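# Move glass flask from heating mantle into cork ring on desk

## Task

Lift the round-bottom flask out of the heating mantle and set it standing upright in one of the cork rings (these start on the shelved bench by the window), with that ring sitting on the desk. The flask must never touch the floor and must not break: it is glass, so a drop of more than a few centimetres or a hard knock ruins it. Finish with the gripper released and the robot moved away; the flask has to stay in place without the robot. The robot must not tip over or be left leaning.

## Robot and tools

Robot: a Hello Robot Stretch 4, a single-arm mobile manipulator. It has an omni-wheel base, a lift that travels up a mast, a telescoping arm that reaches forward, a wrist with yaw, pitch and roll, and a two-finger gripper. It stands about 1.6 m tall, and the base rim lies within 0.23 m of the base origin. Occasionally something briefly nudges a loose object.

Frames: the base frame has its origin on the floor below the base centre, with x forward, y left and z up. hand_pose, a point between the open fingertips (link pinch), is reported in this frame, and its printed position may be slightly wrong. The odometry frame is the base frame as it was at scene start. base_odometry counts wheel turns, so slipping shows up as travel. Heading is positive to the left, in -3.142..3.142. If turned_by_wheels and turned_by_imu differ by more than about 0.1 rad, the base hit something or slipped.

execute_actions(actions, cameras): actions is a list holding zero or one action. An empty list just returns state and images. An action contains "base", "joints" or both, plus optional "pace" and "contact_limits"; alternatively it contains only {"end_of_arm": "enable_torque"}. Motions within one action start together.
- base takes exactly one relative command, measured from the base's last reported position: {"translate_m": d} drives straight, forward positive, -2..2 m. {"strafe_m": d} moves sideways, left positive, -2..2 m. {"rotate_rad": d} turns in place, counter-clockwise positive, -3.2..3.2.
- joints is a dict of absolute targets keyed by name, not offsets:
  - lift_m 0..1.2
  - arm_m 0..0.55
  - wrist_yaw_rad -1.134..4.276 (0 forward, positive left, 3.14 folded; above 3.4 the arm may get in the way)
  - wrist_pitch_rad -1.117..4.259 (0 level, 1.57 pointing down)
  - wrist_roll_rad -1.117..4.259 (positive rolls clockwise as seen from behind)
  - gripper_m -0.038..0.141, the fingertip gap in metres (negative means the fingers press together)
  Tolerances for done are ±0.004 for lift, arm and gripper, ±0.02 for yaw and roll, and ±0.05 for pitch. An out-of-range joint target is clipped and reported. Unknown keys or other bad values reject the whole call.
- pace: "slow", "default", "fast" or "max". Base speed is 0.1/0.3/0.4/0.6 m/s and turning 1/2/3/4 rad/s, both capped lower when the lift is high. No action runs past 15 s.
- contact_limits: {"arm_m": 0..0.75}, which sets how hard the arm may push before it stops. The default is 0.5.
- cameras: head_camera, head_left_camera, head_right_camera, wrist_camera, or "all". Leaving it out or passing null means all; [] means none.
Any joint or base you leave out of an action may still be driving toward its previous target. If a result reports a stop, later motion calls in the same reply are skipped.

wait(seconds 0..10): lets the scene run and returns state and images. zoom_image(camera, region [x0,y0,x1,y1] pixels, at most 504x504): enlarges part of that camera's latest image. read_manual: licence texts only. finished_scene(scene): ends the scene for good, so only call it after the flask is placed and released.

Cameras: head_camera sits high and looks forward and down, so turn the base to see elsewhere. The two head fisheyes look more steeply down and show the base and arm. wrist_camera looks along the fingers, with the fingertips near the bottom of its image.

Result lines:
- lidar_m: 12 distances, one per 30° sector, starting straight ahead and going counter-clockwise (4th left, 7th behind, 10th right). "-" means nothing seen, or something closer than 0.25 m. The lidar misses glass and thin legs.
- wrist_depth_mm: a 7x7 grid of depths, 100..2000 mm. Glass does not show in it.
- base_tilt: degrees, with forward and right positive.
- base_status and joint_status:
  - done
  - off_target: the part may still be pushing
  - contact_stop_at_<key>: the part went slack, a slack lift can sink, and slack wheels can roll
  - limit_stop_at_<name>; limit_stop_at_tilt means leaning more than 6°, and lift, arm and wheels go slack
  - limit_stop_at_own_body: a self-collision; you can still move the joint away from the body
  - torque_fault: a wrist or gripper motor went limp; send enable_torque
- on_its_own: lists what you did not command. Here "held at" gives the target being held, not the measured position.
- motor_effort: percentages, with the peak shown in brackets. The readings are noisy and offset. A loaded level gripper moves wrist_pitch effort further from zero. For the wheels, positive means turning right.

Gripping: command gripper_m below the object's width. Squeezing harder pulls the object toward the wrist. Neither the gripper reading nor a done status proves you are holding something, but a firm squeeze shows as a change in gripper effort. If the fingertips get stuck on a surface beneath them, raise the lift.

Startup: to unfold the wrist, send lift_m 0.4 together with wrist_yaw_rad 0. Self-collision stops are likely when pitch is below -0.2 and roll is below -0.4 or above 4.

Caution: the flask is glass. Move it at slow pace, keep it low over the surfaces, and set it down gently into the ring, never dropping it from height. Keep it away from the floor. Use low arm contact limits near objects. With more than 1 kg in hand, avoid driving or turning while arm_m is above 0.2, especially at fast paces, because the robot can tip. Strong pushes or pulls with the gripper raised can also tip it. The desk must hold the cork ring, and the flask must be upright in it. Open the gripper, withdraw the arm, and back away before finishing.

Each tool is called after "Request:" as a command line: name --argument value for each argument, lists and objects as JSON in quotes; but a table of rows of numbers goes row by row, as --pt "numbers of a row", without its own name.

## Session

Request:
execute_actions --actions '[]'

Scene clock: 0.00 s.
base_odometry: x=+0.000 y=+0.000 heading=+0.000 (m, m, rad; odometry frame)
turned_by_wheels: +0.000 (rad since the last result)
turned_by_imu: +0.000 (rad since the last result)
base_tilt: forward=-0.6 right=+0.0 (deg)
lidar_m: 1.57 1.52 1.59 1.09 1.04 1.08 1.48 1.62 1.70 1.34 1.25 1.34
base_status: not commanded
joint_positions: lift_m=+0.283 arm_m=+0.001 wrist_yaw_rad=+3.089 wrist_pitch_rad=-0.008 wrist_roll_rad=-0.010 gripper_m=+0.057
joint_status: not commanded
motor_effort: lift_m=+19 arm_m=+0 wrist_yaw_rad=+0 wrist_pitch_rad=-7 wrist_roll_rad=-1 gripper_m=-3 wheel_0=+0 wheel_1=+0 wheel_2=+0 (%)
hand_pose: x=-0.1115 y=+0.1024 z=+0.4633 quat_wxyz=(+0.026, +0.004, -0.005, +1.000) (m; base frame)
wrist_depth_mm: - 139 - - - 1229 1060 / - 129 244 - 1661 1756 1576 / - 133 196 - - 1921 1576 / 119 141 - - - 1983 1618 / - - - - - 1921 1618 / 1537 1618 194 1537 198 1499 1464 / 1060 1060 1078 108 1060 960 1042
pictures: head_camera, head_left_camera, head_right_camera, wrist_camera
camera_calibration (this result's frames):
wrist_camera: T_world_to_cam=[[0.0345898, 0.99899, -0.0286633, -0.0751478], [0.0322233, -0.0297804, -0.999037, 0.516682], [-0.998882, 0.0336329, -0.0332209, 0.130306], [0, 0, 0, 1]] pos_world=[0.11611, 0.0860764, 0.51836]
Images, in order (width x height): head_camera 420x560, head_left_camera 420x672, head_right_camera 420x672, wrist_camera 616x392.

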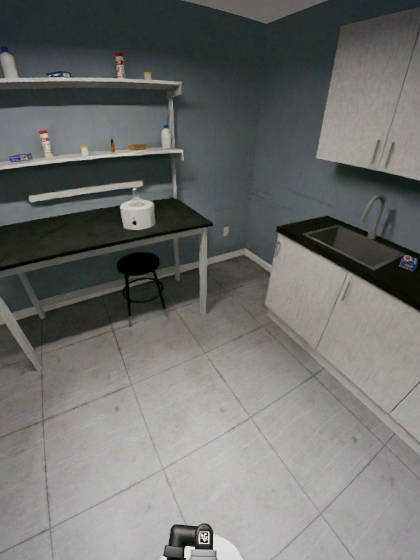

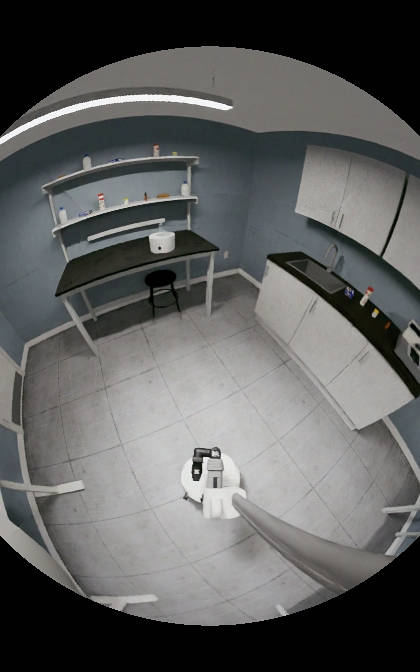

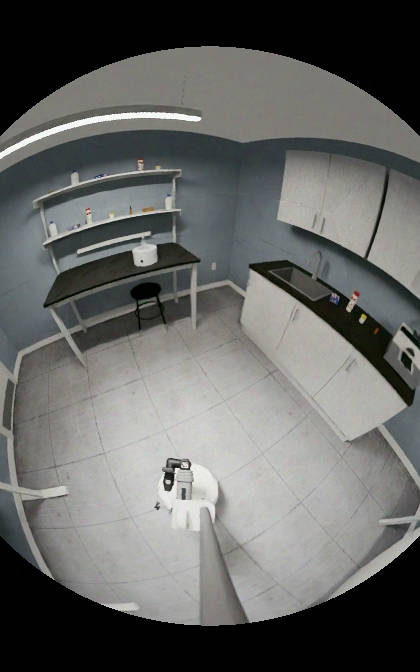

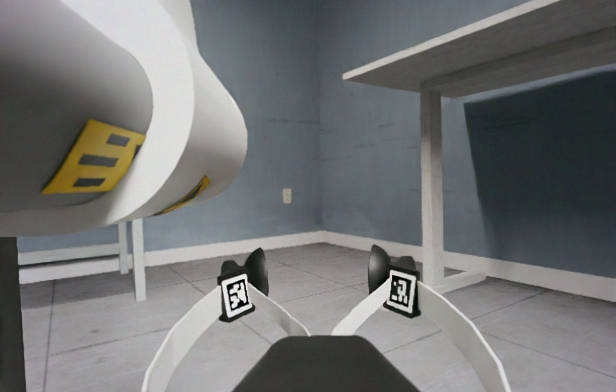

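Same layout; mantle bench at heading ≈+0.5, desk ≈+2.07, ring bench ≈−2.64.

Request:
execute_actions --actions '[{"base":{"rotate_rad":-2.62},"joints":{"lift_m":1.15,"wrist_yaw_rad":0,"wrist_pitch_rad":1.57,"gripper_m":0.14},"pace":"fast"}]' --cameras '["head_camera"]'

Scene clock: 6.73 s.
base_odometry: x=+0.000 y=+0.000 heading=-2.620 (m, m, rad; odometry frame)
turned_by_wheels: -2.620 (rad since the last result)
turned_by_imu: -2.636 (rad since the last result)
base_tilt: forward=-0.6 right=+0.0 (deg)
lidar_m: 1.63 1.71 1.38 1.28 1.35 1.59 1.57 1.58 1.07 1.00 1.04 1.40
base_status: done
joint_positions: lift_m=+1.150 arm_m=+0.001 wrist_yaw_rad=+0.000 wrist_pitch_rad=+1.570 wrist_roll_rad=-0.010 gripper_m=+0.140
joint_status: all done
motor_effort: lift_m=+22(24) arm_m=-1(0) wrist_yaw_rad=-2(5) wrist_pitch_rad=-2(4) wrist_roll_rad=+1(2) gripper_m=+1(1) wheel_0=-1(7) wheel_1=-1(7) wheel_2=-2(12) (%)
hand_pose: x=+0.1723 y=-0.0874 z=+1.0395 quat_wxyz=(+0.707, -0.004, +0.707, +0.004) (m; base frame)
wrist_depth_mm: 1281 1281 1255 1255 1255 1281 1255 / 1281 1281 1281 1281 1255 1281 1255 / 1281 1308 1255 1255 1255 1281 1255 / 1308 1308 1281 1098 1281 1255 1281 / 1308 1308 1078 1078 1308 1281 1281 / 1336 1308 1308 1078 1308 1308 1281 / 1308 1308 1336 108 1308 1308 1308
pictures: head_camera
Images, in order (width x height): head_camera 420x560.

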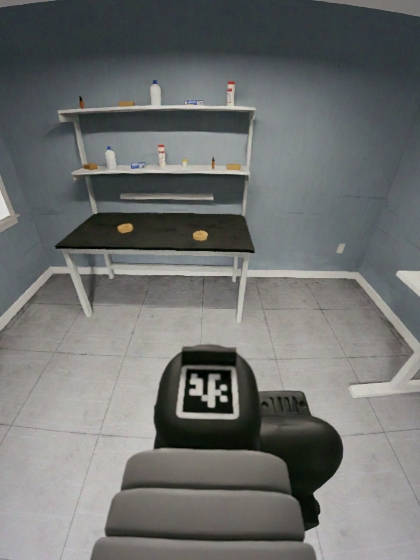

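Request:
execute_actions --actions '[{"base":{"strafe_m":0.17},"joints":{"lift_m":1.0},"pace":"fast"}]' --cameras '[]'

Request:
execute_actions --actions '[{"base":{"translate_m":1.35},"joints":{"arm_m":0.29},"pace":"fast"}]' --cameras '["wrist_camera"]'

Scene clock: 17.40 s.
base_odometry: x=+0.085 y=-0.147 heading=-2.620 (m, m, rad; odometry frame)
turned_by_wheels: +0.000 (rad since the last result)
turned_by_imu: +0.001 (rad since the last result)
base_tilt: forward=-0.6 right=+0.0 (deg)
lidar_m: 1.63 1.70 1.17 1.12 1.18 1.60 1.54 1.59 1.27 1.17 1.22 1.72
base_status: done
joint_positions: lift_m=+1.000 arm_m=+0.001 wrist_yaw_rad=+0.000 wrist_pitch_rad=+1.570 wrist_roll_rad=-0.010 gripper_m=+0.140
joint_status: all done
motor_effort: lift_m=+16(20) arm_m=+0(0) wrist_yaw_rad=-2(2) wrist_pitch_rad=+1(1) wrist_roll_rad=+1(1) gripper_m=+2(0) wheel_0=+1(8) wheel_1=+0(7) wheel_2=+0(2) (%)
hand_pose: x=+0.1723 y=-0.0874 z=+0.8900 quat_wxyz=(+0.707, -0.004, +0.707, +0.004) (m; base frame)
wrist_depth_mm: 1118 1118 1118 1118 1098 1098 1098 / 1098 1118 1118 1098 1118 1118 1098 / 1138 1118 1118 1118 1118 1118 1098 / 1138 1138 1138 960 1138 1118 1118 / 1138 1138 917 904 1138 1118 1138 / 1160 1160 931 917 1138 1138 1138 / 1160 1160 1182 108 1138 1138 1160
pictures: none
No camera images: the call's "cameras" was empty. Leave "cameras" out to get every camera's image.

Scene clock: 22.63 s.
base_odometry: x=-1.086 y=-0.820 heading=-2.620 (m, m, rad; odometry frame)
turned_by_wheels: +0.000 (rad since the last result)
turned_by_imu: -0.003 (rad since the last result)
base_tilt: forward=-0.7 right=+0.1 (deg)
lidar_m: 0.27 0.29 0.42 1.73 1.41 1.66 3.64 1.76 1.19 1.19 0.42 0.29
base_status: done
joint_positions: lift_m=+1.000 arm_m=+0.289 wrist_yaw_rad=+0.000 wrist_pitch_rad=+1.570 wrist_roll_rad=-0.010 gripper_m=+0.140
joint_status: all done
motor_effort: lift_m=+16(16) arm_m=+8(7) wrist_yaw_rad=-2(4) wrist_pitch_rad=+2(0) wrist_roll_rad=-2(0) gripper_m=+2(2) wheel_0=+0(9) wheel_1=+1(5) wheel_2=+2(10) (%)
hand_pose: x=+0.4598 y=-0.0874 z=+0.8900 quat_wxyz=(+0.707, -0.004, +0.707, +0.004) (m; base frame)
wrist_depth_mm: 347 347 345 345 345 342 342 / 349 351 347 347 347 345 343 / 353 353 351 351 349 347 345 / 357 355 353 327 351 351 347 / 359 359 357 325 355 351 353 / 362 359 357 357 355 355 355 / 366 364 364 108 362 357 357
pictures: wrist_camera
camera_calibration (this result's frames):
wrist_camera: T_world_to_cam=[[-0.0286353, -0.999434, -0.0176288, -0.0484786], [-0.998786, 0.0279008, 0.0405874, 0.472779], [-0.0400726, 0.0187696, -0.99902, 1.13891], [0, 0, 0, 1]] pos_world=[0.516457, -0.0830191, 1.11775]
Images, in order (width x height): wrist_camera 616x392.

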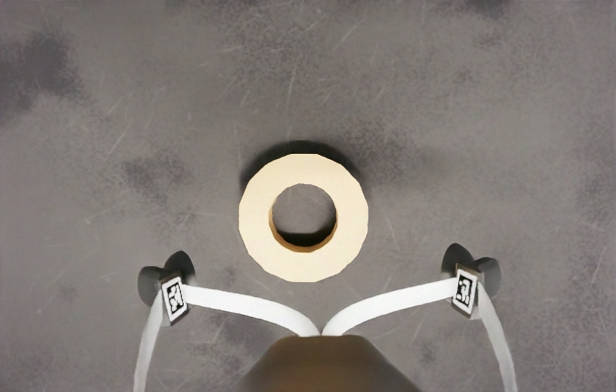

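Request:
execute_actions --actions '[{"base":{"strafe_m":0.011},"joints":{"arm_m":0.318,"lift_m":0.893}}]' --cameras '["wrist_camera"]'

Request:
execute_actions --actions '[{"joints":{"gripper_m":0.078}}]' --cameras '[]'

Request:
execute_actions --actions '[{"joints":{"lift_m":0.97}}]' --cameras '["wrist_camera"]'

Request:
execute_actions --actions '[{"base":{"translate_m":-1.0},"joints":{"arm_m":0.15,"lift_m":1.15},"pace":"fast"}]' --cameras '[]'

Request:
execute_actions --actions '[{"base":{"rotate_rad":-1.56}}]' --cameras '["head_camera"]'

Scene clock: 31.93 s.
base_odometry: x=-1.081 y=-0.829 heading=-2.620 (m, m, rad; odometry frame)
turned_by_wheels: +0.000 (rad since the last result)
turned_by_imu: +0.001 (rad since the last result)
base_tilt: forward=-0.6 right=+0.0 (deg)
lidar_m: 0.27 0.29 0.41 1.73 1.39 1.60 3.63 1.76 1.19 1.20 0.42 0.29
base_status: done
joint_positions: lift_m=+0.893 arm_m=+0.317 wrist_yaw_rad=+0.000 wrist_pitch_rad=+1.570 wrist_roll_rad=-0.010 gripper_m=+0.140
joint_status: all done
motor_effort: lift_m=+15(15) arm_m=+8(7) wrist_yaw_rad=-1(1) wrist_pitch_rad=+0(0) wrist_roll_rad=-2(2) gripper_m=+1(1) wheel_0=-2(7) wheel_1=-1(8) wheel_2=+0(1) (%)
hand_pose: x=+0.4878 y=-0.0874 z=+0.7830 quat_wxyz=(+0.707, -0.004, +0.707, +0.004) (m; base frame)
wrist_depth_mm: 242 240 240 239 238 237 236 / 243 243 242 240 240 239 239 / 246 245 244 243 242 241 240 / 248 247 246 216 243 243 243 / 251 249 247 246 216 244 244 / 252 251 219 248 217 246 247 / 254 253 252 108 250 249 248
pictures: wrist_camera
camera_calibration (this result's frames):
wrist_camera: T_world_to_cam=[[-0.0286672, -0.999434, -0.017625, -0.0495518], [-0.99878, 0.0279303, 0.0407203, 0.504914], [-0.040205, 0.0187708, -0.999015, 1.03323], [0, 0, 0, 1]] pos_world=[0.544419, -0.0830208, 1.01078]
Images, in order (width x height): wrist_camera 616x392.

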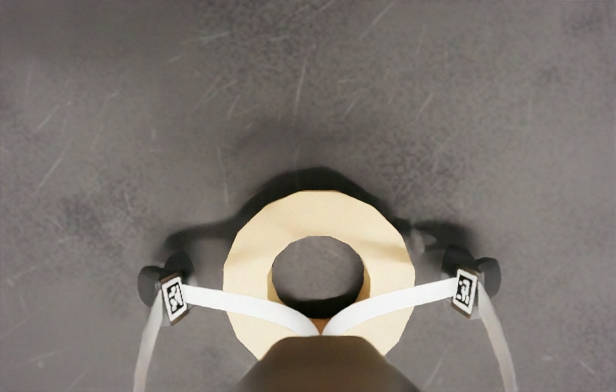

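Scene clock: 33.57 s.
base_odometry: x=-1.081 y=-0.829 heading=-2.620 (m, m, rad; odometry frame)
turned_by_wheels: +0.000 (rad since the last result)
turned_by_imu: +0.000 (rad since the last result)
base_tilt: forward=-0.6 right=+0.0 (deg)
lidar_m: 0.28 0.31 0.43 1.73 1.41 1.65 3.62 1.75 1.21 1.18 0.41 0.30
base_status: not commanded
joint_positions: lift_m=+0.893 arm_m=+0.317 wrist_yaw_rad=+0.000 wrist_pitch_rad=+1.570 wrist_roll_rad=-0.010 gripper_m=+0.078
joint_status: all done
motor_effort: lift_m=+15(15) arm_m=+8(8) wrist_yaw_rad=+0(2) wrist_pitch_rad=-1(1) wrist_roll_rad=+0(0) gripper_m=-19(18) wheel_0=-2(2) wheel_1=-1(1) wheel_2=+0(0) (%)
hand_pose: x=+0.4878 y=-0.0874 z=+0.7830 quat_wxyz=(+0.707, -0.004, +0.707, +0.004) (m; base frame)
wrist_depth_mm: 241 241 240 239 239 237 236 / 244 243 242 241 239 239 238 / 245 245 244 243 242 242 240 / 248 247 245 207 243 243 242 / 250 248 210 246 208 244 244 / 252 250 202 248 209 246 245 / 254 252 252 108 250 249 249
pictures: none
No camera images: the call's "cameras" was empty. Leave "cameras" out to get every camera's image.

Scene clock: 34.87 s.
base_odometry: x=-1.081 y=-0.829 heading=-2.620 (m, m, rad; odometry frame)
turned_by_wheels: +0.000 (rad since the last result)
turned_by_imu: +0.000 (rad since the last result)
base_tilt: forward=-0.6 right=+0.1 (deg)
lidar_m: 0.26 0.30 0.41 1.75 1.41 1.62 3.65 1.78 1.22 1.15 0.42 0.30
base_status: not commanded
joint_positions: lift_m=+0.970 arm_m=+0.317 wrist_yaw_rad=+0.000 wrist_pitch_rad=+1.570 wrist_roll_rad=-0.010 gripper_m=+0.078
joint_status: all done
motor_effort: lift_m=+23(24) arm_m=+8(8) wrist_yaw_rad=-1(0) wrist_pitch_rad=+0(1) wrist_roll_rad=-2(0) gripper_m=-19(18) wheel_0=-1(2) wheel_1=-1(1) wheel_2=+0(0) (%)
hand_pose: x=+0.4878 y=-0.0874 z=+0.8594 quat_wxyz=(+0.707, -0.004, +0.707, +0.004) (m; base frame)
wrist_depth_mm: 319 317 317 315 312 312 310 / 320 319 317 317 317 314 314 / 322 320 320 319 319 317 315 / 325 325 322 206 322 320 319 / 327 327 209 324 208 322 320 / 330 329 202 327 209 324 324 / 334 330 330 108 329 325 325
pictures: wrist_camera
camera_calibration (this result's frames):
wrist_camera: T_world_to_cam=[[-0.0286674, -0.999434, -0.017625, -0.0482055], [-0.99878, 0.0279305, 0.0407201, 0.501807], [-0.0402047, 0.0187708, -0.999015, 1.10953], [0, 0, 0, 1]] pos_world=[0.544421, -0.0830208, 1.08716]
Images, in order (width x height): wrist_camera 616x392.

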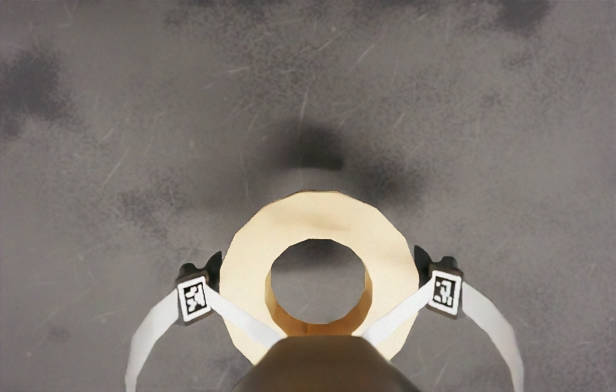

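Scene clock: 39.07 s.
base_odometry: x=-0.213 y=-0.331 heading=-2.620 (m, m, rad; odometry frame)
turned_by_wheels: +0.000 (rad since the last result)
turned_by_imu: +0.004 (rad since the last result)
base_tilt: forward=-0.6 right=+0.1 (deg)
lidar_m: 1.28 1.36 1.81 1.11 1.17 1.61 2.06 1.96 1.26 1.19 1.22 0.26
base_status: done
joint_positions: lift_m=+1.150 arm_m=+0.151 wrist_yaw_rad=+0.000 wrist_pitch_rad=+1.570 wrist_roll_rad=-0.010 gripper_m=+0.078
joint_status: all done
motor_effort: lift_m=+22(24) arm_m=-8(8) wrist_yaw_rad=-3(3) wrist_pitch_rad=-1(2) wrist_roll_rad=-1(1) gripper_m=-17(18) wheel_0=+0(6) wheel_1=+0(6) wheel_2=+0(10) (%)
hand_pose: x=+0.3225 y=-0.0874 z=+1.0395 quat_wxyz=(+0.707, -0.004, +0.707, +0.004) (m; base frame)
wrist_depth_mm: 1255 1255 1229 1255 1255 1229 1229 / 1281 1255 1281 1281 1255 1255 1255 / 1281 1308 1281 1281 1281 1255 1281 / 1308 1281 1281 207 1281 1281 1281 / 1308 1308 210 1060 208 1281 1308 / 1308 1308 202 1078 208 1281 1281 / 1336 1308 1308 108 1308 1308 1281
pictures: none
No camera images: the call's "cameras" was empty. Leave "cameras" out to get every camera's image.

Scene clock: 41.70 s.
base_odometry: x=-0.213 y=-0.331 heading=+2.103 (m, m, rad; odometry frame)
turned_by_wheels: -1.560 (rad since the last result)
turned_by_imu: -1.569 (rad since the last result)
base_tilt: forward=-0.6 right=+0.0 (deg)
lidar_m: 1.18 1.25 1.35 1.29 1.37 1.84 1.12 1.19 1.62 1.87 1.99 0.25
base_status: done
joint_positions: lift_m=+1.150 arm_m=+0.151 wrist_yaw_rad=+0.000 wrist_pitch_rad=+1.570 wrist_roll_rad=-0.010 gripper_m=+0.078
joint_status: not commanded
motor_effort: lift_m=+22(22) arm_m=-8(8) wrist_yaw_rad=-1(0) wrist_pitch_rad=-1(0) wrist_roll_rad=-1(2) gripper_m=-19(17) wheel_0=+1(1) wheel_1=+2(6) wheel_2=+1(6) (%)
hand_pose: x=+0.3225 y=-0.0874 z=+1.0395 quat_wxyz=(+0.707, -0.004, +0.707, +0.004) (m; base frame)
wrist_depth_mm: 1255 1255 1255 1281 1255 1255 1255 / 1281 1281 1281 1255 1255 1255 1255 / 1281 1281 1281 1255 1281 1281 1255 / 1308 1281 1308 207 1281 1281 1255 / 1308 1308 209 1078 208 1281 1255 / 1336 1308 202 1078 209 1281 1308 / 1336 1308 1336 108 1308 1308 1336
pictures: head_camera
Images, in order (width x height): head_camera 420x560.

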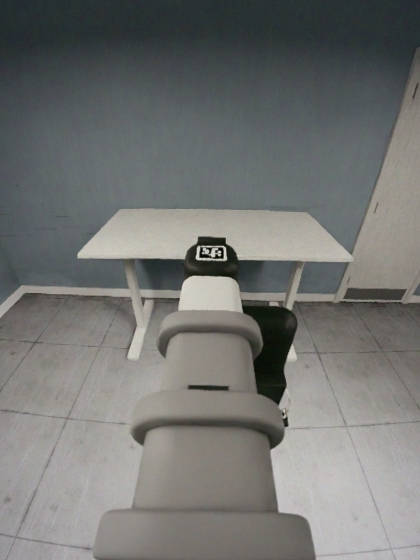

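Request:
execute_actions --actions '[{"base":{"translate_m":0.8},"joints":{"arm_m":0.38},"pace":"fast"}]' --cameras '[]'

Scene clock: 48.67 s.
base_odometry: x=-0.619 y=+0.358 heading=+2.103 (m, m, rad; odometry frame)
turned_by_wheels: +0.000 (rad since the last result)
turned_by_imu: -0.001 (rad since the last result)
base_tilt: forward=-0.6 right=+0.1 (deg)
lidar_m: 0.38 0.39 0.56 1.32 1.33 1.91 1.93 2.01 1.94 1.85 0.56 0.39
base_status: done
joint_positions: lift_m=+1.150 arm_m=+0.379 wrist_yaw_rad=+0.000 wrist_pitch_rad=+1.570 wrist_roll_rad=-0.010 gripper_m=+0.078
joint_status: all done
motor_effort: lift_m=+22(22) arm_m=+8(9) wrist_yaw_rad=-4(1) wrist_pitch_rad=-1(1) wrist_roll_rad=+0(1) gripper_m=-19(18) wheel_0=+0(5) wheel_1=+0(5) wheel_2=+1(13) (%)
hand_pose: x=+0.5498 y=-0.0874 z=+1.0395 quat_wxyz=(+0.707, -0.004, +0.707, +0.004) (m; base frame)
wrist_depth_mm: 309 309 307 306 304 304 303 / 312 312 309 309 307 307 306 / 315 312 312 312 309 307 309 / 317 317 315 207 312 310 310 / 320 320 210 315 208 314 314 / 320 322 201 319 209 315 315 / 325 324 322 108 319 320 317
pictures: none
No camera images: the call's "cameras" was empty. Leave "cameras" out to get every camera's image.

Request:
execute_actions --actions '[{"joints":{"lift_m":1.084},"pace":"slow"}]' --cameras '[]'

Request:
execute_actions --actions '[{"joints":{"gripper_m":0.141}}]' --cameras '[]'

Request:
execute_actions --actions '[{"joints":{"lift_m":1.16}}]' --cameras '[]'

Request:
execute_actions --actions '[{"base":{"translate_m":-0.3},"joints":{"arm_m":0.0,"wrist_pitch_rad":0,"lift_m":0.95},"pace":"fast"}]' --cameras '["head_camera"]'

Request:
execute_actions --actions '[{"base":{"rotate_rad":-1.56}}]' --cameras '["head_camera","wrist_camera"]'

Scene clock: 59.73 s.
base_odometry: x=-0.619 y=+0.358 heading=+2.103 (m, m, rad; odometry frame)
turned_by_wheels: +0.000 (rad since the last result)
turned_by_imu: +0.001 (rad since the last result)
base_tilt: forward=-0.6 right=+0.0 (deg)
lidar_m: 0.35 0.40 0.56 1.29 1.33 1.90 1.91 2.01 1.95 1.89 0.56 0.40
base_status: not commanded
joint_positions: lift_m=+1.084 arm_m=+0.379 wrist_yaw_rad=+0.000 wrist_pitch_rad=+1.570 wrist_roll_rad=-0.010 gripper_m=+0.078
joint_status: all done
motor_effort: lift_m=+15(21) arm_m=+8(8) wrist_yaw_rad=-4(2) wrist_pitch_rad=-1(0) wrist_roll_rad=+0(2) gripper_m=-18(17) wheel_0=-1(1) wheel_1=+0(0) wheel_2=+0(1) (%)
hand_pose: x=+0.5498 y=-0.0874 z=+0.9740 quat_wxyz=(+0.707, -0.004, +0.707, +0.004) (m; base frame)
wrist_depth_mm: 244 243 243 241 240 240 238 / 246 245 245 244 243 242 242 / 249 248 247 246 245 243 243 / 250 249 249 207 246 246 245 / 253 252 209 249 207 248 247 / 255 254 202 251 208 250 249 / 256 256 255 108 252 252 251
pictures: none
No camera images: the call's "cameras" was empty. Leave "cameras" out to get every camera's image.

Scene clock: 61.40 s.
base_odometry: x=-0.619 y=+0.358 heading=+2.103 (m, m, rad; odometry frame)
turned_by_wheels: +0.000 (rad since the last result)
turned_by_imu: +0.000 (rad since the last result)
base_tilt: forward=-0.6 right=+0.1 (deg)
lidar_m: 0.38 0.40 0.57 1.33 1.37 1.91 1.93 2.01 1.95 1.91 0.57 0.40
base_status: not commanded
joint_positions: lift_m=+1.084 arm_m=+0.379 wrist_yaw_rad=+0.000 wrist_pitch_rad=+1.570 wrist_roll_rad=-0.010 gripper_m=+0.141
joint_status: all done
motor_effort: lift_m=+15(15) arm_m=+8(8) wrist_yaw_rad=-1(2) wrist_pitch_rad=-1(0) wrist_roll_rad=-2(0) gripper_m=+3(18) wheel_0=+0(1) wheel_1=+0(0) wheel_2=+1(1) (%)
hand_pose: x=+0.5498 y=-0.0874 z=+0.9740 quat_wxyz=(+0.707, -0.004, +0.707, +0.004) (m; base frame)
wrist_depth_mm: 245 244 242 241 241 240 239 / 246 245 245 244 243 242 242 / 248 248 247 246 245 244 243 / 250 250 249 218 246 246 245 / 253 251 250 250 220 248 247 / 255 254 223 251 220 249 248 / 257 255 254 108 253 252 252
pictures: none
No camera images: the call's "cameras" was empty. Leave "cameras" out to get every camera's image.

Scene clock: 62.70 s.
base_odometry: x=-0.619 y=+0.358 heading=+2.103 (m, m, rad; odometry frame)
turned_by_wheels: +0.000 (rad since the last result)
turned_by_imu: +0.000 (rad since the last result)
base_tilt: forward=-0.6 right=+0.0 (deg)
lidar_m: 0.38 0.41 0.55 1.35 1.35 1.89 1.93 2.01 1.94 1.88 0.58 0.42
base_status: not commanded
joint_positions: lift_m=+1.160 arm_m=+0.379 wrist_yaw_rad=+0.000 wrist_pitch_rad=+1.570 wrist_roll_rad=-0.010 gripper_m=+0.141
joint_status: all done
motor_effort: lift_m=+23(23) arm_m=+8(8) wrist_yaw_rad=-2(1) wrist_pitch_rad=+2(1) wrist_roll_rad=+0(2) gripper_m=+1(0) wheel_0=+0(1) wheel_1=+0(0) wheel_2=+1(1) (%)
hand_pose: x=+0.5498 y=-0.0874 z=+1.0494 quat_wxyz=(+0.707, -0.004, +0.707, +0.004) (m; base frame)
wrist_depth_mm: 320 319 317 317 317 314 312 / 322 320 320 319 319 317 315 / 325 324 322 322 319 319 317 / 327 327 327 296 322 322 320 / 330 329 327 325 324 322 322 / 334 332 330 297 327 325 327 / 336 334 332 108 330 330 329
pictures: none
No camera images: the call's "cameras" was empty. Leave "cameras" out to get every camera's image.

Scene clock: 65.13 s.
base_odometry: x=-0.467 y=+0.099 heading=+2.103 (m, m, rad; odometry frame)
turned_by_wheels: +0.000 (rad since the last result)
turned_by_imu: +0.002 (rad since the last result)
base_tilt: forward=-0.6 right=+0.0 (deg)
lidar_m: 0.68 0.72 1.01 1.27 1.35 1.92 1.61 1.67 1.94 1.87 1.02 0.72
base_status: done
joint_positions: lift_m=+0.950 arm_m=+0.002 wrist_yaw_rad=+0.000 wrist_pitch_rad=+0.003 wrist_roll_rad=-0.010 gripper_m=+0.141
joint_status: all done
joint sent to its limit — the command would take arm_m past its lower limit, so that joint was sent only as far as its limit.
motor_effort: lift_m=+16(21) arm_m=-8(7) wrist_yaw_rad=+0(3) wrist_pitch_rad=-8(13) wrist_roll_rad=-1(0) gripper_m=-1(1) wheel_0=+0(3) wheel_1=+0(8) wheel_2=-2(9) (%)
hand_pose: x=+0.4618 y=-0.0875 z=+1.1277 quat_wxyz=(+1.000, -0.005, +0.001, +0.000) (m; base frame)
wrist_depth_mm: 1281 1281 1255 1281 1281 1255 1281 / 1281 1281 1281 1308 1281 1281 1229 / 1308 1308 1281 1281 1308 1281 1255 / 1308 1336 1281 1308 1308 1308 1281 / 1336 1255 1160 1138 1098 1060 1182 / 707 634 580 574 564 544 621 / 521 508 500 108 504 508 504
pictures: head_camera
Images, in order (width x height): head_camera 420x560.

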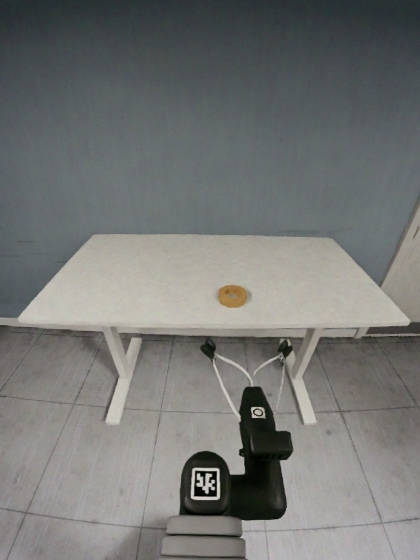

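Scene clock: 67.30 s.
base_odometry: x=-0.467 y=+0.099 heading=+0.543 (m, m, rad; odometry frame)
turned_by_wheels: -1.560 (rad since the last result)
turned_by_imu: -1.570 (rad since the last result)
base_tilt: forward=-0.6 right=+0.0 (deg)
lidar_m: 1.87 1.00 0.72 0.67 0.73 0.98 1.28 1.36 1.94 1.62 1.69 1.94
base_status: done
joint_positions: lift_m=+0.950 arm_m=+0.002 wrist_yaw_rad=+0.000 wrist_pitch_rad=+0.003 wrist_roll_rad=-0.010 gripper_m=+0.141
joint_status: not commanded
motor_effort: lift_m=+17(17) arm_m=-8(8) wrist_yaw_rad=+0(1) wrist_pitch_rad=-7(7) wrist_roll_rad=-2(1) gripper_m=+1(1) wheel_0=+1(4) wheel_1=+1(8) wheel_2=+1(6) (%)
hand_pose: x=+0.4618 y=-0.0874 z=+1.1277 quat_wxyz=(+1.000, -0.005, +0.001, +0.000) (m; base frame)
wrist_depth_mm: - - - - - - - / - - - - - - - / - - - - - - - / - - - - - - - / - - - 1921 - 1708 - / - - - - - - - / - - - 108 - - -
pictures: head_camera, wrist_camera
camera_calibration (this result's frames):
wrist_camera: T_world_to_cam=[[0.0175235, -0.999431, -0.0288148, -0.0529352], [-0.044077, 0.0280191, -0.998635, 1.19614], [0.998874, 0.0187697, -0.043561, -0.180815], [0, 0, 0, 1]] pos_world=[0.234261, -0.0830261, 1.18511]
Images, in order (width x height): head_camera 420x560, wrist_camera 616x392.

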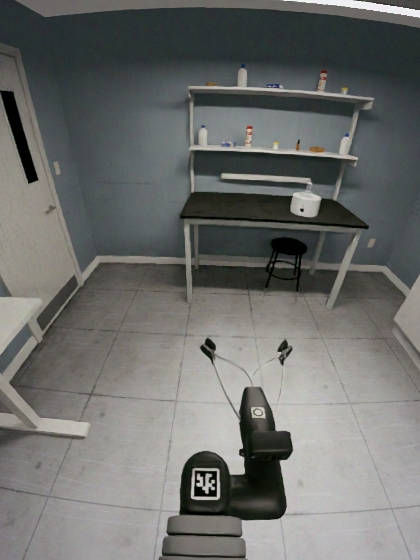

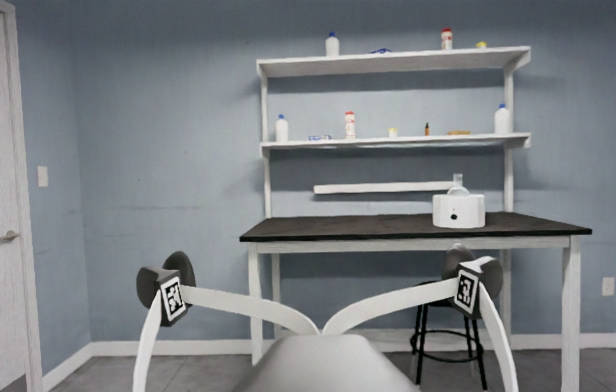

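Request:
execute_actions --actions '[{"base":{"strafe_m":-0.71},"pace":"fast"}]' --cameras '[]'

Request:
execute_actions --actions '[{"base":{"translate_m":1.35},"pace":"fast"}]' --cameras '["head_camera","wrist_camera"]'

Scene clock: 76.60 s.
base_odometry: x=-0.100 y=-0.508 heading=+0.544 (m, m, rad; odometry frame)
turned_by_wheels: +0.000 (rad since the last result)
turned_by_imu: +0.000 (rad since the last result)
base_tilt: forward=-0.6 right=+0.0 (deg)
lidar_m: 1.84 1.94 1.46 1.41 1.48 1.35 1.31 1.37 1.58 0.89 0.94 1.30
base_status: done
joint_positions: lift_m=+0.950 arm_m=+0.002 wrist_yaw_rad=+0.000 wrist_pitch_rad=+0.003 wrist_roll_rad=-0.010 gripper_m=+0.141
joint_status: not commanded
motor_effort: lift_m=+17(17) arm_m=-8(8) wrist_yaw_rad=-2(1) wrist_pitch_rad=-9(7) wrist_roll_rad=-1(3) gripper_m=+1(1) wheel_0=+0(11) wheel_1=+2(9) wheel_2=+0(4) (%)
hand_pose: x=+0.4618 y=-0.0874 z=+1.1277 quat_wxyz=(+1.000, -0.005, +0.001, +0.000) (m; base frame)
wrist_depth_mm: - - - - - - - / - - - - - - - / - - - - - - - / - - - - - - - / - 1808 1983 1808 - - - / - - - 1983 - - - / - - - 108 - - -
pictures: none
No camera images: the call's "cameras" was empty. Leave "cameras" out to get every camera's image.

Scene clock: 81.67 s.
base_odometry: x=+1.055 y=+0.190 heading=+0.544 (m, m, rad; odometry frame)
turned_by_wheels: +0.000 (rad since the last result)
turned_by_imu: -0.003 (rad since the last result)
base_tilt: forward=-0.6 right=+0.1 (deg)
lidar_m: 0.49 0.54 0.76 2.16 1.55 2.05 2.85 1.33 0.96 0.91 0.70 0.51
base_status: done
joint_positions: lift_m=+0.950 arm_m=+0.002 wrist_yaw_rad=+0.000 wrist_pitch_rad=+0.003 wrist_roll_rad=-0.010 gripper_m=+0.141
joint_status: not commanded
motor_effort: lift_m=+17(17) arm_m=-8(8) wrist_yaw_rad=-2(1) wrist_pitch_rad=-7(7) wrist_roll_rad=-2(1) gripper_m=+1(3) wheel_0=+0(3) wheel_1=-1(8) wheel_2=+0(10) (%)
hand_pose: x=+0.4618 y=-0.0874 z=+1.1277 quat_wxyz=(+1.000, -0.005, +0.001, +0.000) (m; base frame)
wrist_depth_mm: 1098 1098 1078 1078 1060 1060 1042 / 1118 904 891 960 854 809 1060 / 1118 1118 1098 1098 1098 1078 1078 / 1138 1118 1098 1078 1098 1078 1098 / 1138 1138 1118 1098 1118 1098 1078 / 809 732 424 399 436 621 788 / 564 554 512 108 500 500 512
pictures: head_camera, wrist_camera
camera_calibration (this result's frames):
wrist_camera: T_world_to_cam=[[0.017524, -0.999431, -0.0288146, -0.0529357], [-0.0440715, 0.0280189, -0.998635, 1.19614], [0.998875, 0.01877, -0.0435554, -0.180819], [0, 0, 0, 1]] pos_world=[0.234259, -0.0830261, 1.1851]
Images, in order (width x height): head_camera 420x560, wrist_camera 616x392.

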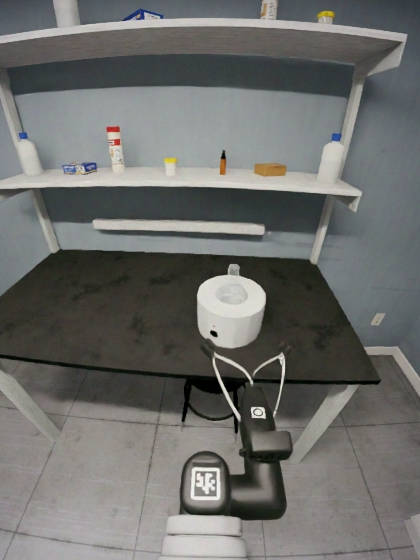

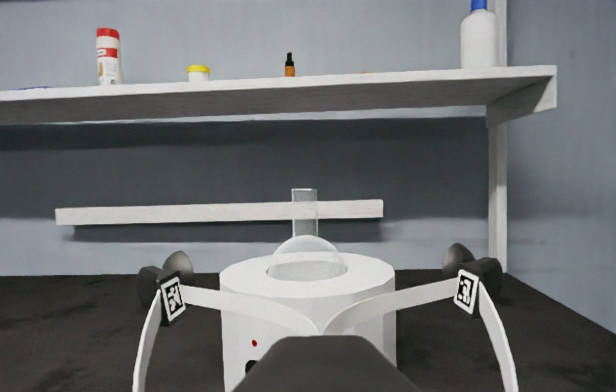

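Request:
execute_actions --actions '[{"base":{"strafe_m":0.011},"joints":{"lift_m":0.96,"arm_m":0.28,"gripper_m":0.1}}]' --cameras '["wrist_camera"]'

Scene clock: 87.13 s.
base_odometry: x=+1.050 y=+0.199 heading=+0.544 (m, m, rad; odometry frame)
turned_by_wheels: +0.000 (rad since the last result)
turned_by_imu: +0.001 (rad since the last result)
base_tilt: forward=-0.6 right=+0.0 (deg)
lidar_m: 0.48 0.55 0.78 2.15 1.54 2.04 2.77 1.34 0.97 0.92 0.70 0.53
base_status: done
joint_positions: lift_m=+0.960 arm_m=+0.279 wrist_yaw_rad=+0.000 wrist_pitch_rad=+0.002 wrist_roll_rad=-0.010 gripper_m=+0.100
joint_status: all done
motor_effort: lift_m=+22(23) arm_m=+8(8) wrist_yaw_rad=-2(1) wrist_pitch_rad=-8(9) wrist_roll_rad=+1(1) gripper_m=+2(0) wheel_0=+0(7) wheel_1=-1(5) wheel_2=+0(2) (%)
hand_pose: x=+0.7380 y=-0.0874 z=+1.1373 quat_wxyz=(+1.000, -0.005, +0.001, +0.000) (m; base frame)
wrist_depth_mm: 634 809 484 488 500 469 477 / 615 640 654 683 699 715 647 / 842 831 820 809 798 809 798 / 831 842 820 820 809 809 809 / 842 831 741 831 820 809 768 / 831 842 199 831 329 691 707 / 574 535 278 108 277 266 530
pictures: wrist_camera
camera_calibration (this result's frames):
wrist_camera: T_world_to_cam=[[0.0176111, -0.99943, -0.0288086, -0.0575466], [-0.0437205, 0.0280157, -0.998651, 1.21767], [0.998889, 0.0188468, -0.0432022, -0.456654], [0, 0, 0, 1]] pos_world=[0.510397, -0.0830214, 1.19465]
Images, in order (width x height): wrist_camera 616x392.

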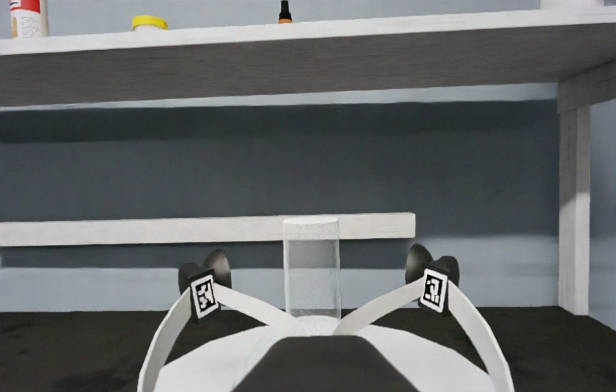

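Request:
execute_actions --actions '[{"joints":{"gripper_m":0.0}}]' --cameras '[]'

Request:
execute_actions --actions '[{"joints":{"lift_m":1.09},"pace":"slow"}]' --cameras '["wrist_camera"]'

Request:
execute_actions --actions '[{"base":{"translate_m":-1.35},"joints":{"arm_m":0.0}}]' --cameras '[]'

Request:
execute_actions --actions '[{"base":{"strafe_m":0.70},"joints":{"lift_m":1.0}}]' --cameras '[]'

Request:
execute_actions --actions '[{"base":{"rotate_rad":1.56},"pace":"slow"}]' --cameras '["head_camera"]'

Scene clock: 100.93 s.
base_odometry: x=+1.050 y=+0.199 heading=+0.544 (m, m, rad; odometry frame)
turned_by_wheels: +0.000 (rad since the last result)
turned_by_imu: +0.001 (rad since the last result)
base_tilt: forward=-0.6 right=+0.1 (deg)
lidar_m: 0.48 0.53 0.77 2.14 1.52 2.03 2.76 1.33 0.95 0.91 0.70 0.53
base_status: not commanded
joint_positions: lift_m=+0.960 arm_m=+0.279 wrist_yaw_rad=+0.002 wrist_pitch_rad=+0.000 wrist_roll_rad=-0.010 gripper_m=+0.001
joint_status: all done
motor_effort: lift_m=+22(23) arm_m=+7(8) wrist_yaw_rad=-6(7) wrist_pitch_rad=-2(7) wrist_roll_rad=+0(0) gripper_m=-23(22) wheel_0=+0(0) wheel_1=-1(1) wheel_2=+0(0) (%)
hand_pose: x=+0.7382 y=-0.0870 z=+1.1379 quat_wxyz=(+1.000, -0.005, +0.000, +0.001) (m; base frame)
wrist_depth_mm: 647 809 798 484 496 466 473 / 603 621 640 668 676 707 654 / 831 820 809 820 798 798 798 / 842 831 820 809 809 809 809 / 842 831 831 723 820 820 809 / 842 842 187 732 190 809 715 / 585 517 282 108 279 255 535
pictures: none
No camera images: the call's "cameras" was empty. Leave "cameras" out to get every camera's image.

Scene clock: 102.83 s.
base_odometry: x=+1.050 y=+0.199 heading=+0.544 (m, m, rad; odometry frame)
turned_by_wheels: +0.000 (rad since the last result)
turned_by_imu: +0.000 (rad since the last result)
base_tilt: forward=-0.6 right=+0.1 (deg)
lidar_m: 0.49 0.53 0.76 2.16 1.54 2.03 2.77 1.31 0.98 0.91 0.70 0.51
base_status: not commanded
joint_positions: lift_m=+1.090 arm_m=+0.279 wrist_yaw_rad=+0.001 wrist_pitch_rad=+0.004 wrist_roll_rad=-0.010 gripper_m=+0.001
joint_status: all done
motor_effort: lift_m=+24(25) arm_m=+7(7) wrist_yaw_rad=-4(6) wrist_pitch_rad=-13(15) wrist_roll_rad=-1(1) gripper_m=-23(23) wheel_0=+0(0) wheel_1=-1(1) wheel_2=+0(0) (%)
hand_pose: x=+0.7381 y=-0.0873 z=+1.2666 quat_wxyz=(+1.000, -0.005, +0.002, +0.000) (m; base frame)
wrist_depth_mm: 809 809 798 798 788 788 544 / 820 809 809 798 798 788 521 / 654 569 809 597 609 732 525 / 842 820 831 820 809 798 809 / 842 831 831 820 820 820 809 / 842 842 187 741 190 831 788 / 854 778 842 108 831 741 741
pictures: wrist_camera
camera_calibration (this result's frames):
wrist_camera: T_world_to_cam=[[0.0180091, -0.999419, -0.028935, -0.0538246], [-0.0458388, 0.028084, -0.998554, 1.34825], [0.998787, 0.0193094, -0.0453064, -0.448447], [0, 0, 0, 1]] pos_world=[0.510675, -0.0829984, 1.32443]
Images, in order (width x height): wrist_camera 616x392.

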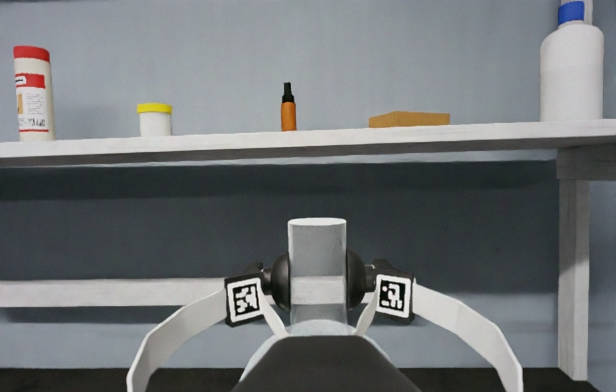

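Scene clock: 108.80 s.
base_odometry: x=-0.106 y=-0.499 heading=+0.543 (m, m, rad; odometry frame)
turned_by_wheels: +0.000 (rad since the last result)
turned_by_imu: +0.005 (rad since the last result)
base_tilt: forward=-0.6 right=+0.0 (deg)
lidar_m: 1.84 1.94 1.45 1.38 1.43 1.35 1.31 1.37 1.59 0.91 0.96 1.33
base_status: done
joint_positions: lift_m=+1.090 arm_m=+0.002 wrist_yaw_rad=+0.000 wrist_pitch_rad=+0.004 wrist_roll_rad=-0.010 gripper_m=+0.001
joint_status: all done
joint sent to its limit — the command would take arm_m past its lower limit, so that joint was sent only as far as its limit.
motor_effort: lift_m=+23(23) arm_m=-8(10) wrist_yaw_rad=-1(3) wrist_pitch_rad=-13(15) wrist_roll_rad=+2(2) gripper_m=-23(22) wheel_0=-1(6) wheel_1=+0(6) wheel_2=-1(7) (%)
hand_pose: x=+0.4618 y=-0.0874 z=+1.2666 quat_wxyz=(+1.000, -0.005, +0.002, +0.000) (m; base frame)
wrist_depth_mm: - - - - - - - / - - - - - - - / - - - - - - - / - - - - - - - / - - - 1808 - - - / - - 187 - 190 - 1336 / - 1863 - 108 - - -
pictures: none
No camera images: the call's "cameras" was empty. Leave "cameras" out to get every camera's image.

Scene clock: 112.47 s.
base_odometry: x=-0.468 y=+0.100 heading=+0.544 (m, m, rad; odometry frame)
turned_by_wheels: +0.000 (rad since the last result)
turned_by_imu: +0.002 (rad since the last result)
base_tilt: forward=-0.6 right=+0.0 (deg)
lidar_m: 1.88 0.99 0.73 0.67 0.72 1.00 1.29 1.35 1.94 1.61 1.69 1.92
base_status: done
joint_positions: lift_m=+1.000 arm_m=+0.002 wrist_yaw_rad=+0.000 wrist_pitch_rad=+0.004 wrist_roll_rad=-0.010 gripper_m=+0.001
joint_status: all done
motor_effort: lift_m=+17(21) arm_m=-8(8) wrist_yaw_rad=-2(0) wrist_pitch_rad=-13(13) wrist_roll_rad=-1(0) gripper_m=-21(23) wheel_0=+2(7) wheel_1=-1(8) wheel_2=+0(2) (%)
hand_pose: x=+0.4618 y=-0.0874 z=+1.1771 quat_wxyz=(+1.000, -0.005, +0.002, +0.000) (m; base frame)
wrist_depth_mm: - - - - - - - / - - - - - - - / - - - - - - - / - - - - - - - / - - - 1863 1756 1808 - / - - 187 - 190 - - / - - - 108 - - -
pictures: none
No camera images: the call's "cameras" was empty. Leave "cameras" out to get every camera's image.

Scene clock: 115.30 s.
base_odometry: x=-0.468 y=+0.100 heading=+2.103 (m, m, rad; odometry frame)
turned_by_wheels: +1.560 (rad since the last result)
turned_by_imu: +1.570 (rad since the last result)
base_tilt: forward=-0.6 right=+0.1 (deg)
lidar_m: 0.67 0.70 0.99 1.29 1.35 1.93 1.63 1.67 1.93 1.88 1.01 0.72
base_status: done
joint_positions: lift_m=+1.000 arm_m=+0.002 wrist_yaw_rad=+0.000 wrist_pitch_rad=+0.004 wrist_roll_rad=-0.010 gripper_m=+0.001
joint_status: not commanded
motor_effort: lift_m=+17(17) arm_m=-8(8) wrist_yaw_rad=-2(3) wrist_pitch_rad=-13(12) wrist_roll_rad=-1(1) gripper_m=-22(22) wheel_0=+0(6) wheel_1=-1(6) wheel_2=-2(7) (%)
hand_pose: x=+0.4618 y=-0.0874 z=+1.1771 quat_wxyz=(+1.000, -0.005, +0.002, +0.000) (m; base frame)
wrist_depth_mm: 1281 1255 1255 1255 1255 1255 1229 / 1308 1281 1281 1281 1255 1255 1255 / 1308 1281 1308 1281 1281 1281 1255 / 1308 1308 1308 1308 1308 1281 1308 / 1308 1308 1336 1308 1308 1281 1308 / 854 831 187 691 190 759 750 / 580 544 569 108 569 512 539
pictures: head_camera
Images, in order (width x height): head_camera 420x560.

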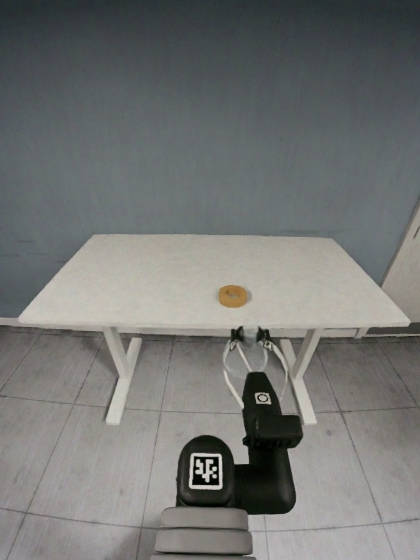

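Aligned.

Request:
execute_actions --actions '[{"joints":{"arm_m":0.39}}]' --cameras '[]'

Request:
execute_actions --actions '[{"joints":{"lift_m":0.95},"pace":"slow"}]' --cameras '[]'

Request:
execute_actions --actions '[{"joints":{"lift_m":0.94},"pace":"slow"}]' --cameras '[]'

Scene clock: 122.77 s.
base_odometry: x=-0.468 y=+0.100 heading=+2.103 (m, m, rad; odometry frame)
turned_by_wheels: +0.000 (rad since the last result)
turned_by_imu: +0.001 (rad since the last result)
base_tilt: forward=-0.6 right=+0.0 (deg)
lidar_m: 0.67 0.70 0.97 1.29 1.38 1.88 1.63 1.69 1.94 1.86 1.00 0.71
base_status: not commanded
joint_positions: lift_m=+1.000 arm_m=+0.389 wrist_yaw_rad=+0.000 wrist_pitch_rad=+0.004 wrist_roll_rad=-0.010 gripper_m=+0.001
joint_status: all done
motor_effort: lift_m=+17(17) arm_m=+8(8) wrist_yaw_rad=-1(0) wrist_pitch_rad=-13(13) wrist_roll_rad=-2(3) gripper_m=-22(22) wheel_0=+0(0) wheel_1=-1(1) wheel_2=-2(2) (%)
hand_pose: x=+0.8480 y=-0.0874 z=+1.1772 quat_wxyz=(+1.000, -0.005, +0.002, +0.000) (m; base frame)
wrist_depth_mm: 891 891 878 866 878 866 866 / 891 891 891 891 878 866 878 / 904 904 904 891 904 878 878 / 917 904 904 904 891 891 878 / 917 917 917 904 904 904 891 / 842 820 187 723 190 750 741 / 580 535 564 108 564 508 535
pictures: none
No camera images: the call's "cameras" was empty. Leave "cameras" out to get every camera's image.

Scene clock: 124.07 s.
base_odometry: x=-0.468 y=+0.100 heading=+2.103 (m, m, rad; odometry frame)
turned_by_wheels: +0.000 (rad since the last result)
turned_by_imu: +0.000 (rad since the last result)
base_tilt: forward=-0.6 right=+0.0 (deg)
lidar_m: 0.67 0.72 0.95 1.28 1.35 1.92 1.63 1.69 1.93 1.88 0.98 0.73
base_status: not commanded
joint_positions: lift_m=+0.950 arm_m=+0.389 wrist_yaw_rad=+0.000 wrist_pitch_rad=+0.004 wrist_roll_rad=-0.010 gripper_m=+0.001
joint_status: all done
motor_effort: lift_m=+16(15) arm_m=+8(8) wrist_yaw_rad=-3(1) wrist_pitch_rad=-12(11) wrist_roll_rad=-2(2) gripper_m=-23(21) wheel_0=+0(0) wheel_1=-1(1) wheel_2=-2(2) (%)
hand_pose: x=+0.8480 y=-0.0874 z=+1.1273 quat_wxyz=(+1.000, -0.005, +0.002, +0.000) (m; base frame)
wrist_depth_mm: 891 891 878 866 878 866 866 / 891 891 891 878 878 878 878 / 904 904 891 891 891 878 891 / 904 917 917 904 904 904 891 / 917 917 917 917 891 904 891 / 691 676 187 597 190 615 609 / 480 439 462 108 462 418 439
pictures: none
No camera images: the call's "cameras" was empty. Leave "cameras" out to get every camera's image.

Scene clock: 124.80 s.
base_odometry: x=-0.468 y=+0.100 heading=+2.103 (m, m, rad; odometry frame)
turned_by_wheels: +0.000 (rad since the last result)
turned_by_imu: +0.000 (rad since the last result)
base_tilt: forward=-0.6 right=+0.0 (deg)
lidar_m: 0.69 0.70 0.99 1.28 1.35 1.93 1.63 1.69 1.95 1.87 1.01 0.74
base_status: not commanded
joint_positions: lift_m=+0.940 arm_m=+0.389 wrist_yaw_rad=+0.000 wrist_pitch_rad=+0.004 wrist_roll_rad=-0.010 gripper_m=+0.001
joint_status: all done
motor_effort: lift_m=+16(16) arm_m=+8(8) wrist_yaw_rad=-1(1) wrist_pitch_rad=-13(12) wrist_roll_rad=-1(3) gripper_m=-23(21) wheel_0=+0(0) wheel_1=-1(1) wheel_2=-2(2) (%)
hand_pose: x=+0.8480 y=-0.0874 z=+1.1173 quat_wxyz=(+1.000, -0.005, +0.002, +0.000) (m; base frame)
wrist_depth_mm: 891 878 878 878 878 866 866 / 891 891 891 878 878 878 878 / 904 891 904 891 891 878 878 / 917 904 904 891 904 891 891 / 917 917 917 904 891 904 891 / 661 640 187 574 190 591 580 / 459 421 445 108 442 399 421
pictures: none
No camera images: the call's "cameras" was empty. Leave "cameras" out to get every camera's image.

Request:
execute_actions --actions '[{"joints":{"lift_m":0.93},"pace":"slow"}]' --cameras '[]'

Scene clock: 127.87 s.
base_odometry: x=-0.468 y=+0.100 heading=+2.103 (m, m, rad; odometry frame)
turned_by_wheels: +0.000 (rad since the last result)
turned_by_imu: +0.001 (rad since the last result)
base_tilt: forward=-0.6 right=+0.1 (deg)
lidar_m: 0.68 0.69 0.98 1.29 1.36 1.91 1.62 1.68 1.92 1.87 1.03 0.73
base_status: not commanded
joint_positions: lift_m=+0.931 arm_m=+0.389 wrist_yaw_rad=+0.000 wrist_pitch_rad=-0.004 wrist_roll_rad=-0.010 gripper_m=+0.001
joint_status: all done
motor_effort: lift_m=+13(15) arm_m=+8(8) wrist_yaw_rad=+0(0) wrist_pitch_rad=+11(13) wrist_roll_rad=+0(2) gripper_m=-23(24) wheel_0=+0(0) wheel_1=-1(1) wheel_2=-2(2) (%)
hand_pose: x=+0.8479 y=-0.0875 z=+1.1098 quat_wxyz=(+1.000, -0.005, -0.002, +0.000) (m; base frame)
wrist_depth_mm: 904 891 891 878 878 878 866 / 891 904 891 891 891 878 878 / 904 904 904 891 904 904 891 / 917 917 904 891 904 891 891 / 917 917 904 917 904 904 891 / 676 647 187 574 190 591 585 / 455 418 445 108 442 402 415
pictures: none
No camera images: the call's "cameras" was empty. Leave "cameras" out to get every camera's image.

Request:
execute_actions --actions '[{"joints":{"gripper_m":0.1,"lift_m":0.936},"pace":"slow"}]' --cameras '[]'

Request:
execute_actions --actions '[{"joints":{"arm_m":0.0}}]' --cameras '["wrist_camera"]'

Scene clock: 135.87 s.
base_odometry: x=-0.468 y=+0.100 heading=+2.103 (m, m, rad; odometry frame)
turned_by_wheels: +0.000 (rad since the last result)
turned_by_imu: +0.001 (rad since the last result)
base_tilt: forward=-0.6 right=+0.1 (deg)
lidar_m: 0.65 0.71 0.97 1.29 1.35 1.93 1.62 1.68 1.93 1.87 1.00 0.73
base_status: not commanded
joint_positions: lift_m=+0.936 arm_m=+0.389 wrist_yaw_rad=+0.000 wrist_pitch_rad=+0.002 wrist_roll_rad=-0.010 gripper_m=+0.100
joint_status: all done
motor_effort: lift_m=+23(22) arm_m=+8(8) wrist_yaw_rad=+1(2) wrist_pitch_rad=-5(11) wrist_roll_rad=+0(3) gripper_m=-2(22) wheel_0=+0(0) wheel_1=-1(1) wheel_2=-2(2) (%)
hand_pose: x=+0.8480 y=-0.0875 z=+1.1134 quat_wxyz=(+1.000, -0.005, +0.001, +0.000) (m; base frame)
wrist_depth_mm: 891 878 878 878 878 878 866 / 891 904 878 878 878 878 878 / 904 891 891 904 878 891 878 / 904 904 904 891 904 891 904 / 917 917 917 904 904 891 904 / 654 640 200 615 517 544 580 / 452 421 439 108 439 415 415
pictures: none
No camera images: the call's "cameras" was empty. Leave "cameras" out to get every camera's image.

Scene clock: 138.13 s.
base_odometry: x=-0.468 y=+0.100 heading=+2.103 (m, m, rad; odometry frame)
turned_by_wheels: +0.000 (rad since the last result)
turned_by_imu: +0.000 (rad since the last result)
base_tilt: forward=-0.6 right=+0.1 (deg)
lidar_m: 0.68 0.70 0.97 1.29 1.35 1.89 1.63 1.70 1.95 1.89 0.99 0.71
base_status: not commanded
joint_positions: lift_m=+0.936 arm_m=+0.002 wrist_yaw_rad=+0.000 wrist_pitch_rad=+0.002 wrist_roll_rad=-0.010 gripper_m=+0.100
joint_status: all done
joint sent to its limit — the command would take arm_m past its lower limit, so that joint was sent only as far as its limit.
motor_effort: lift_m=+22(22) arm_m=-8(10) wrist_yaw_rad=-2(0) wrist_pitch_rad=-8(8) wrist_roll_rad=+0(1) gripper_m=-2(0) wheel_0=+0(0) wheel_1=-1(1) wheel_2=-2(2) (%)
hand_pose: x=+0.4619 y=-0.0874 z=+1.1132 quat_wxyz=(+1.000, -0.005, +0.001, +0.000) (m; base frame)
wrist_depth_mm: 1308 1281 1255 1281 1229 1255 1255 / 1308 1281 1281 1255 1281 1229 1255 / 1281 1308 1308 1281 1308 1281 1281 / 1308 1308 1308 1308 1281 1308 1308 / 1336 1160 1118 1060 1042 1008 976 / 661 647 199 564 521 549 585 / 521 480 504 108 488 484 842
pictures: wrist_camera
camera_calibration (this result's frames):
wrist_camera: T_world_to_cam=[[0.0174652, -0.99943, -0.0289041, -0.0532439], [-0.043873, 0.0281146, -0.998641, 1.18165], [0.998884, 0.0187095, -0.0433569, -0.181726], [0, 0, 0, 1]] pos_world=[0.234296, -0.0830353, 1.17063]
Images, in order (width x height): wrist_camera 616x392.

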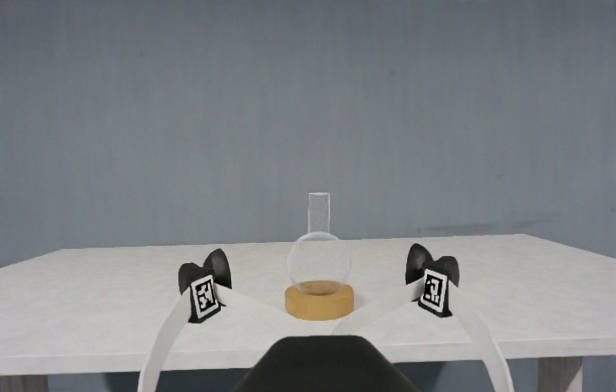

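Request:
finished_scene --scene 2

The scene is finished: the task was done.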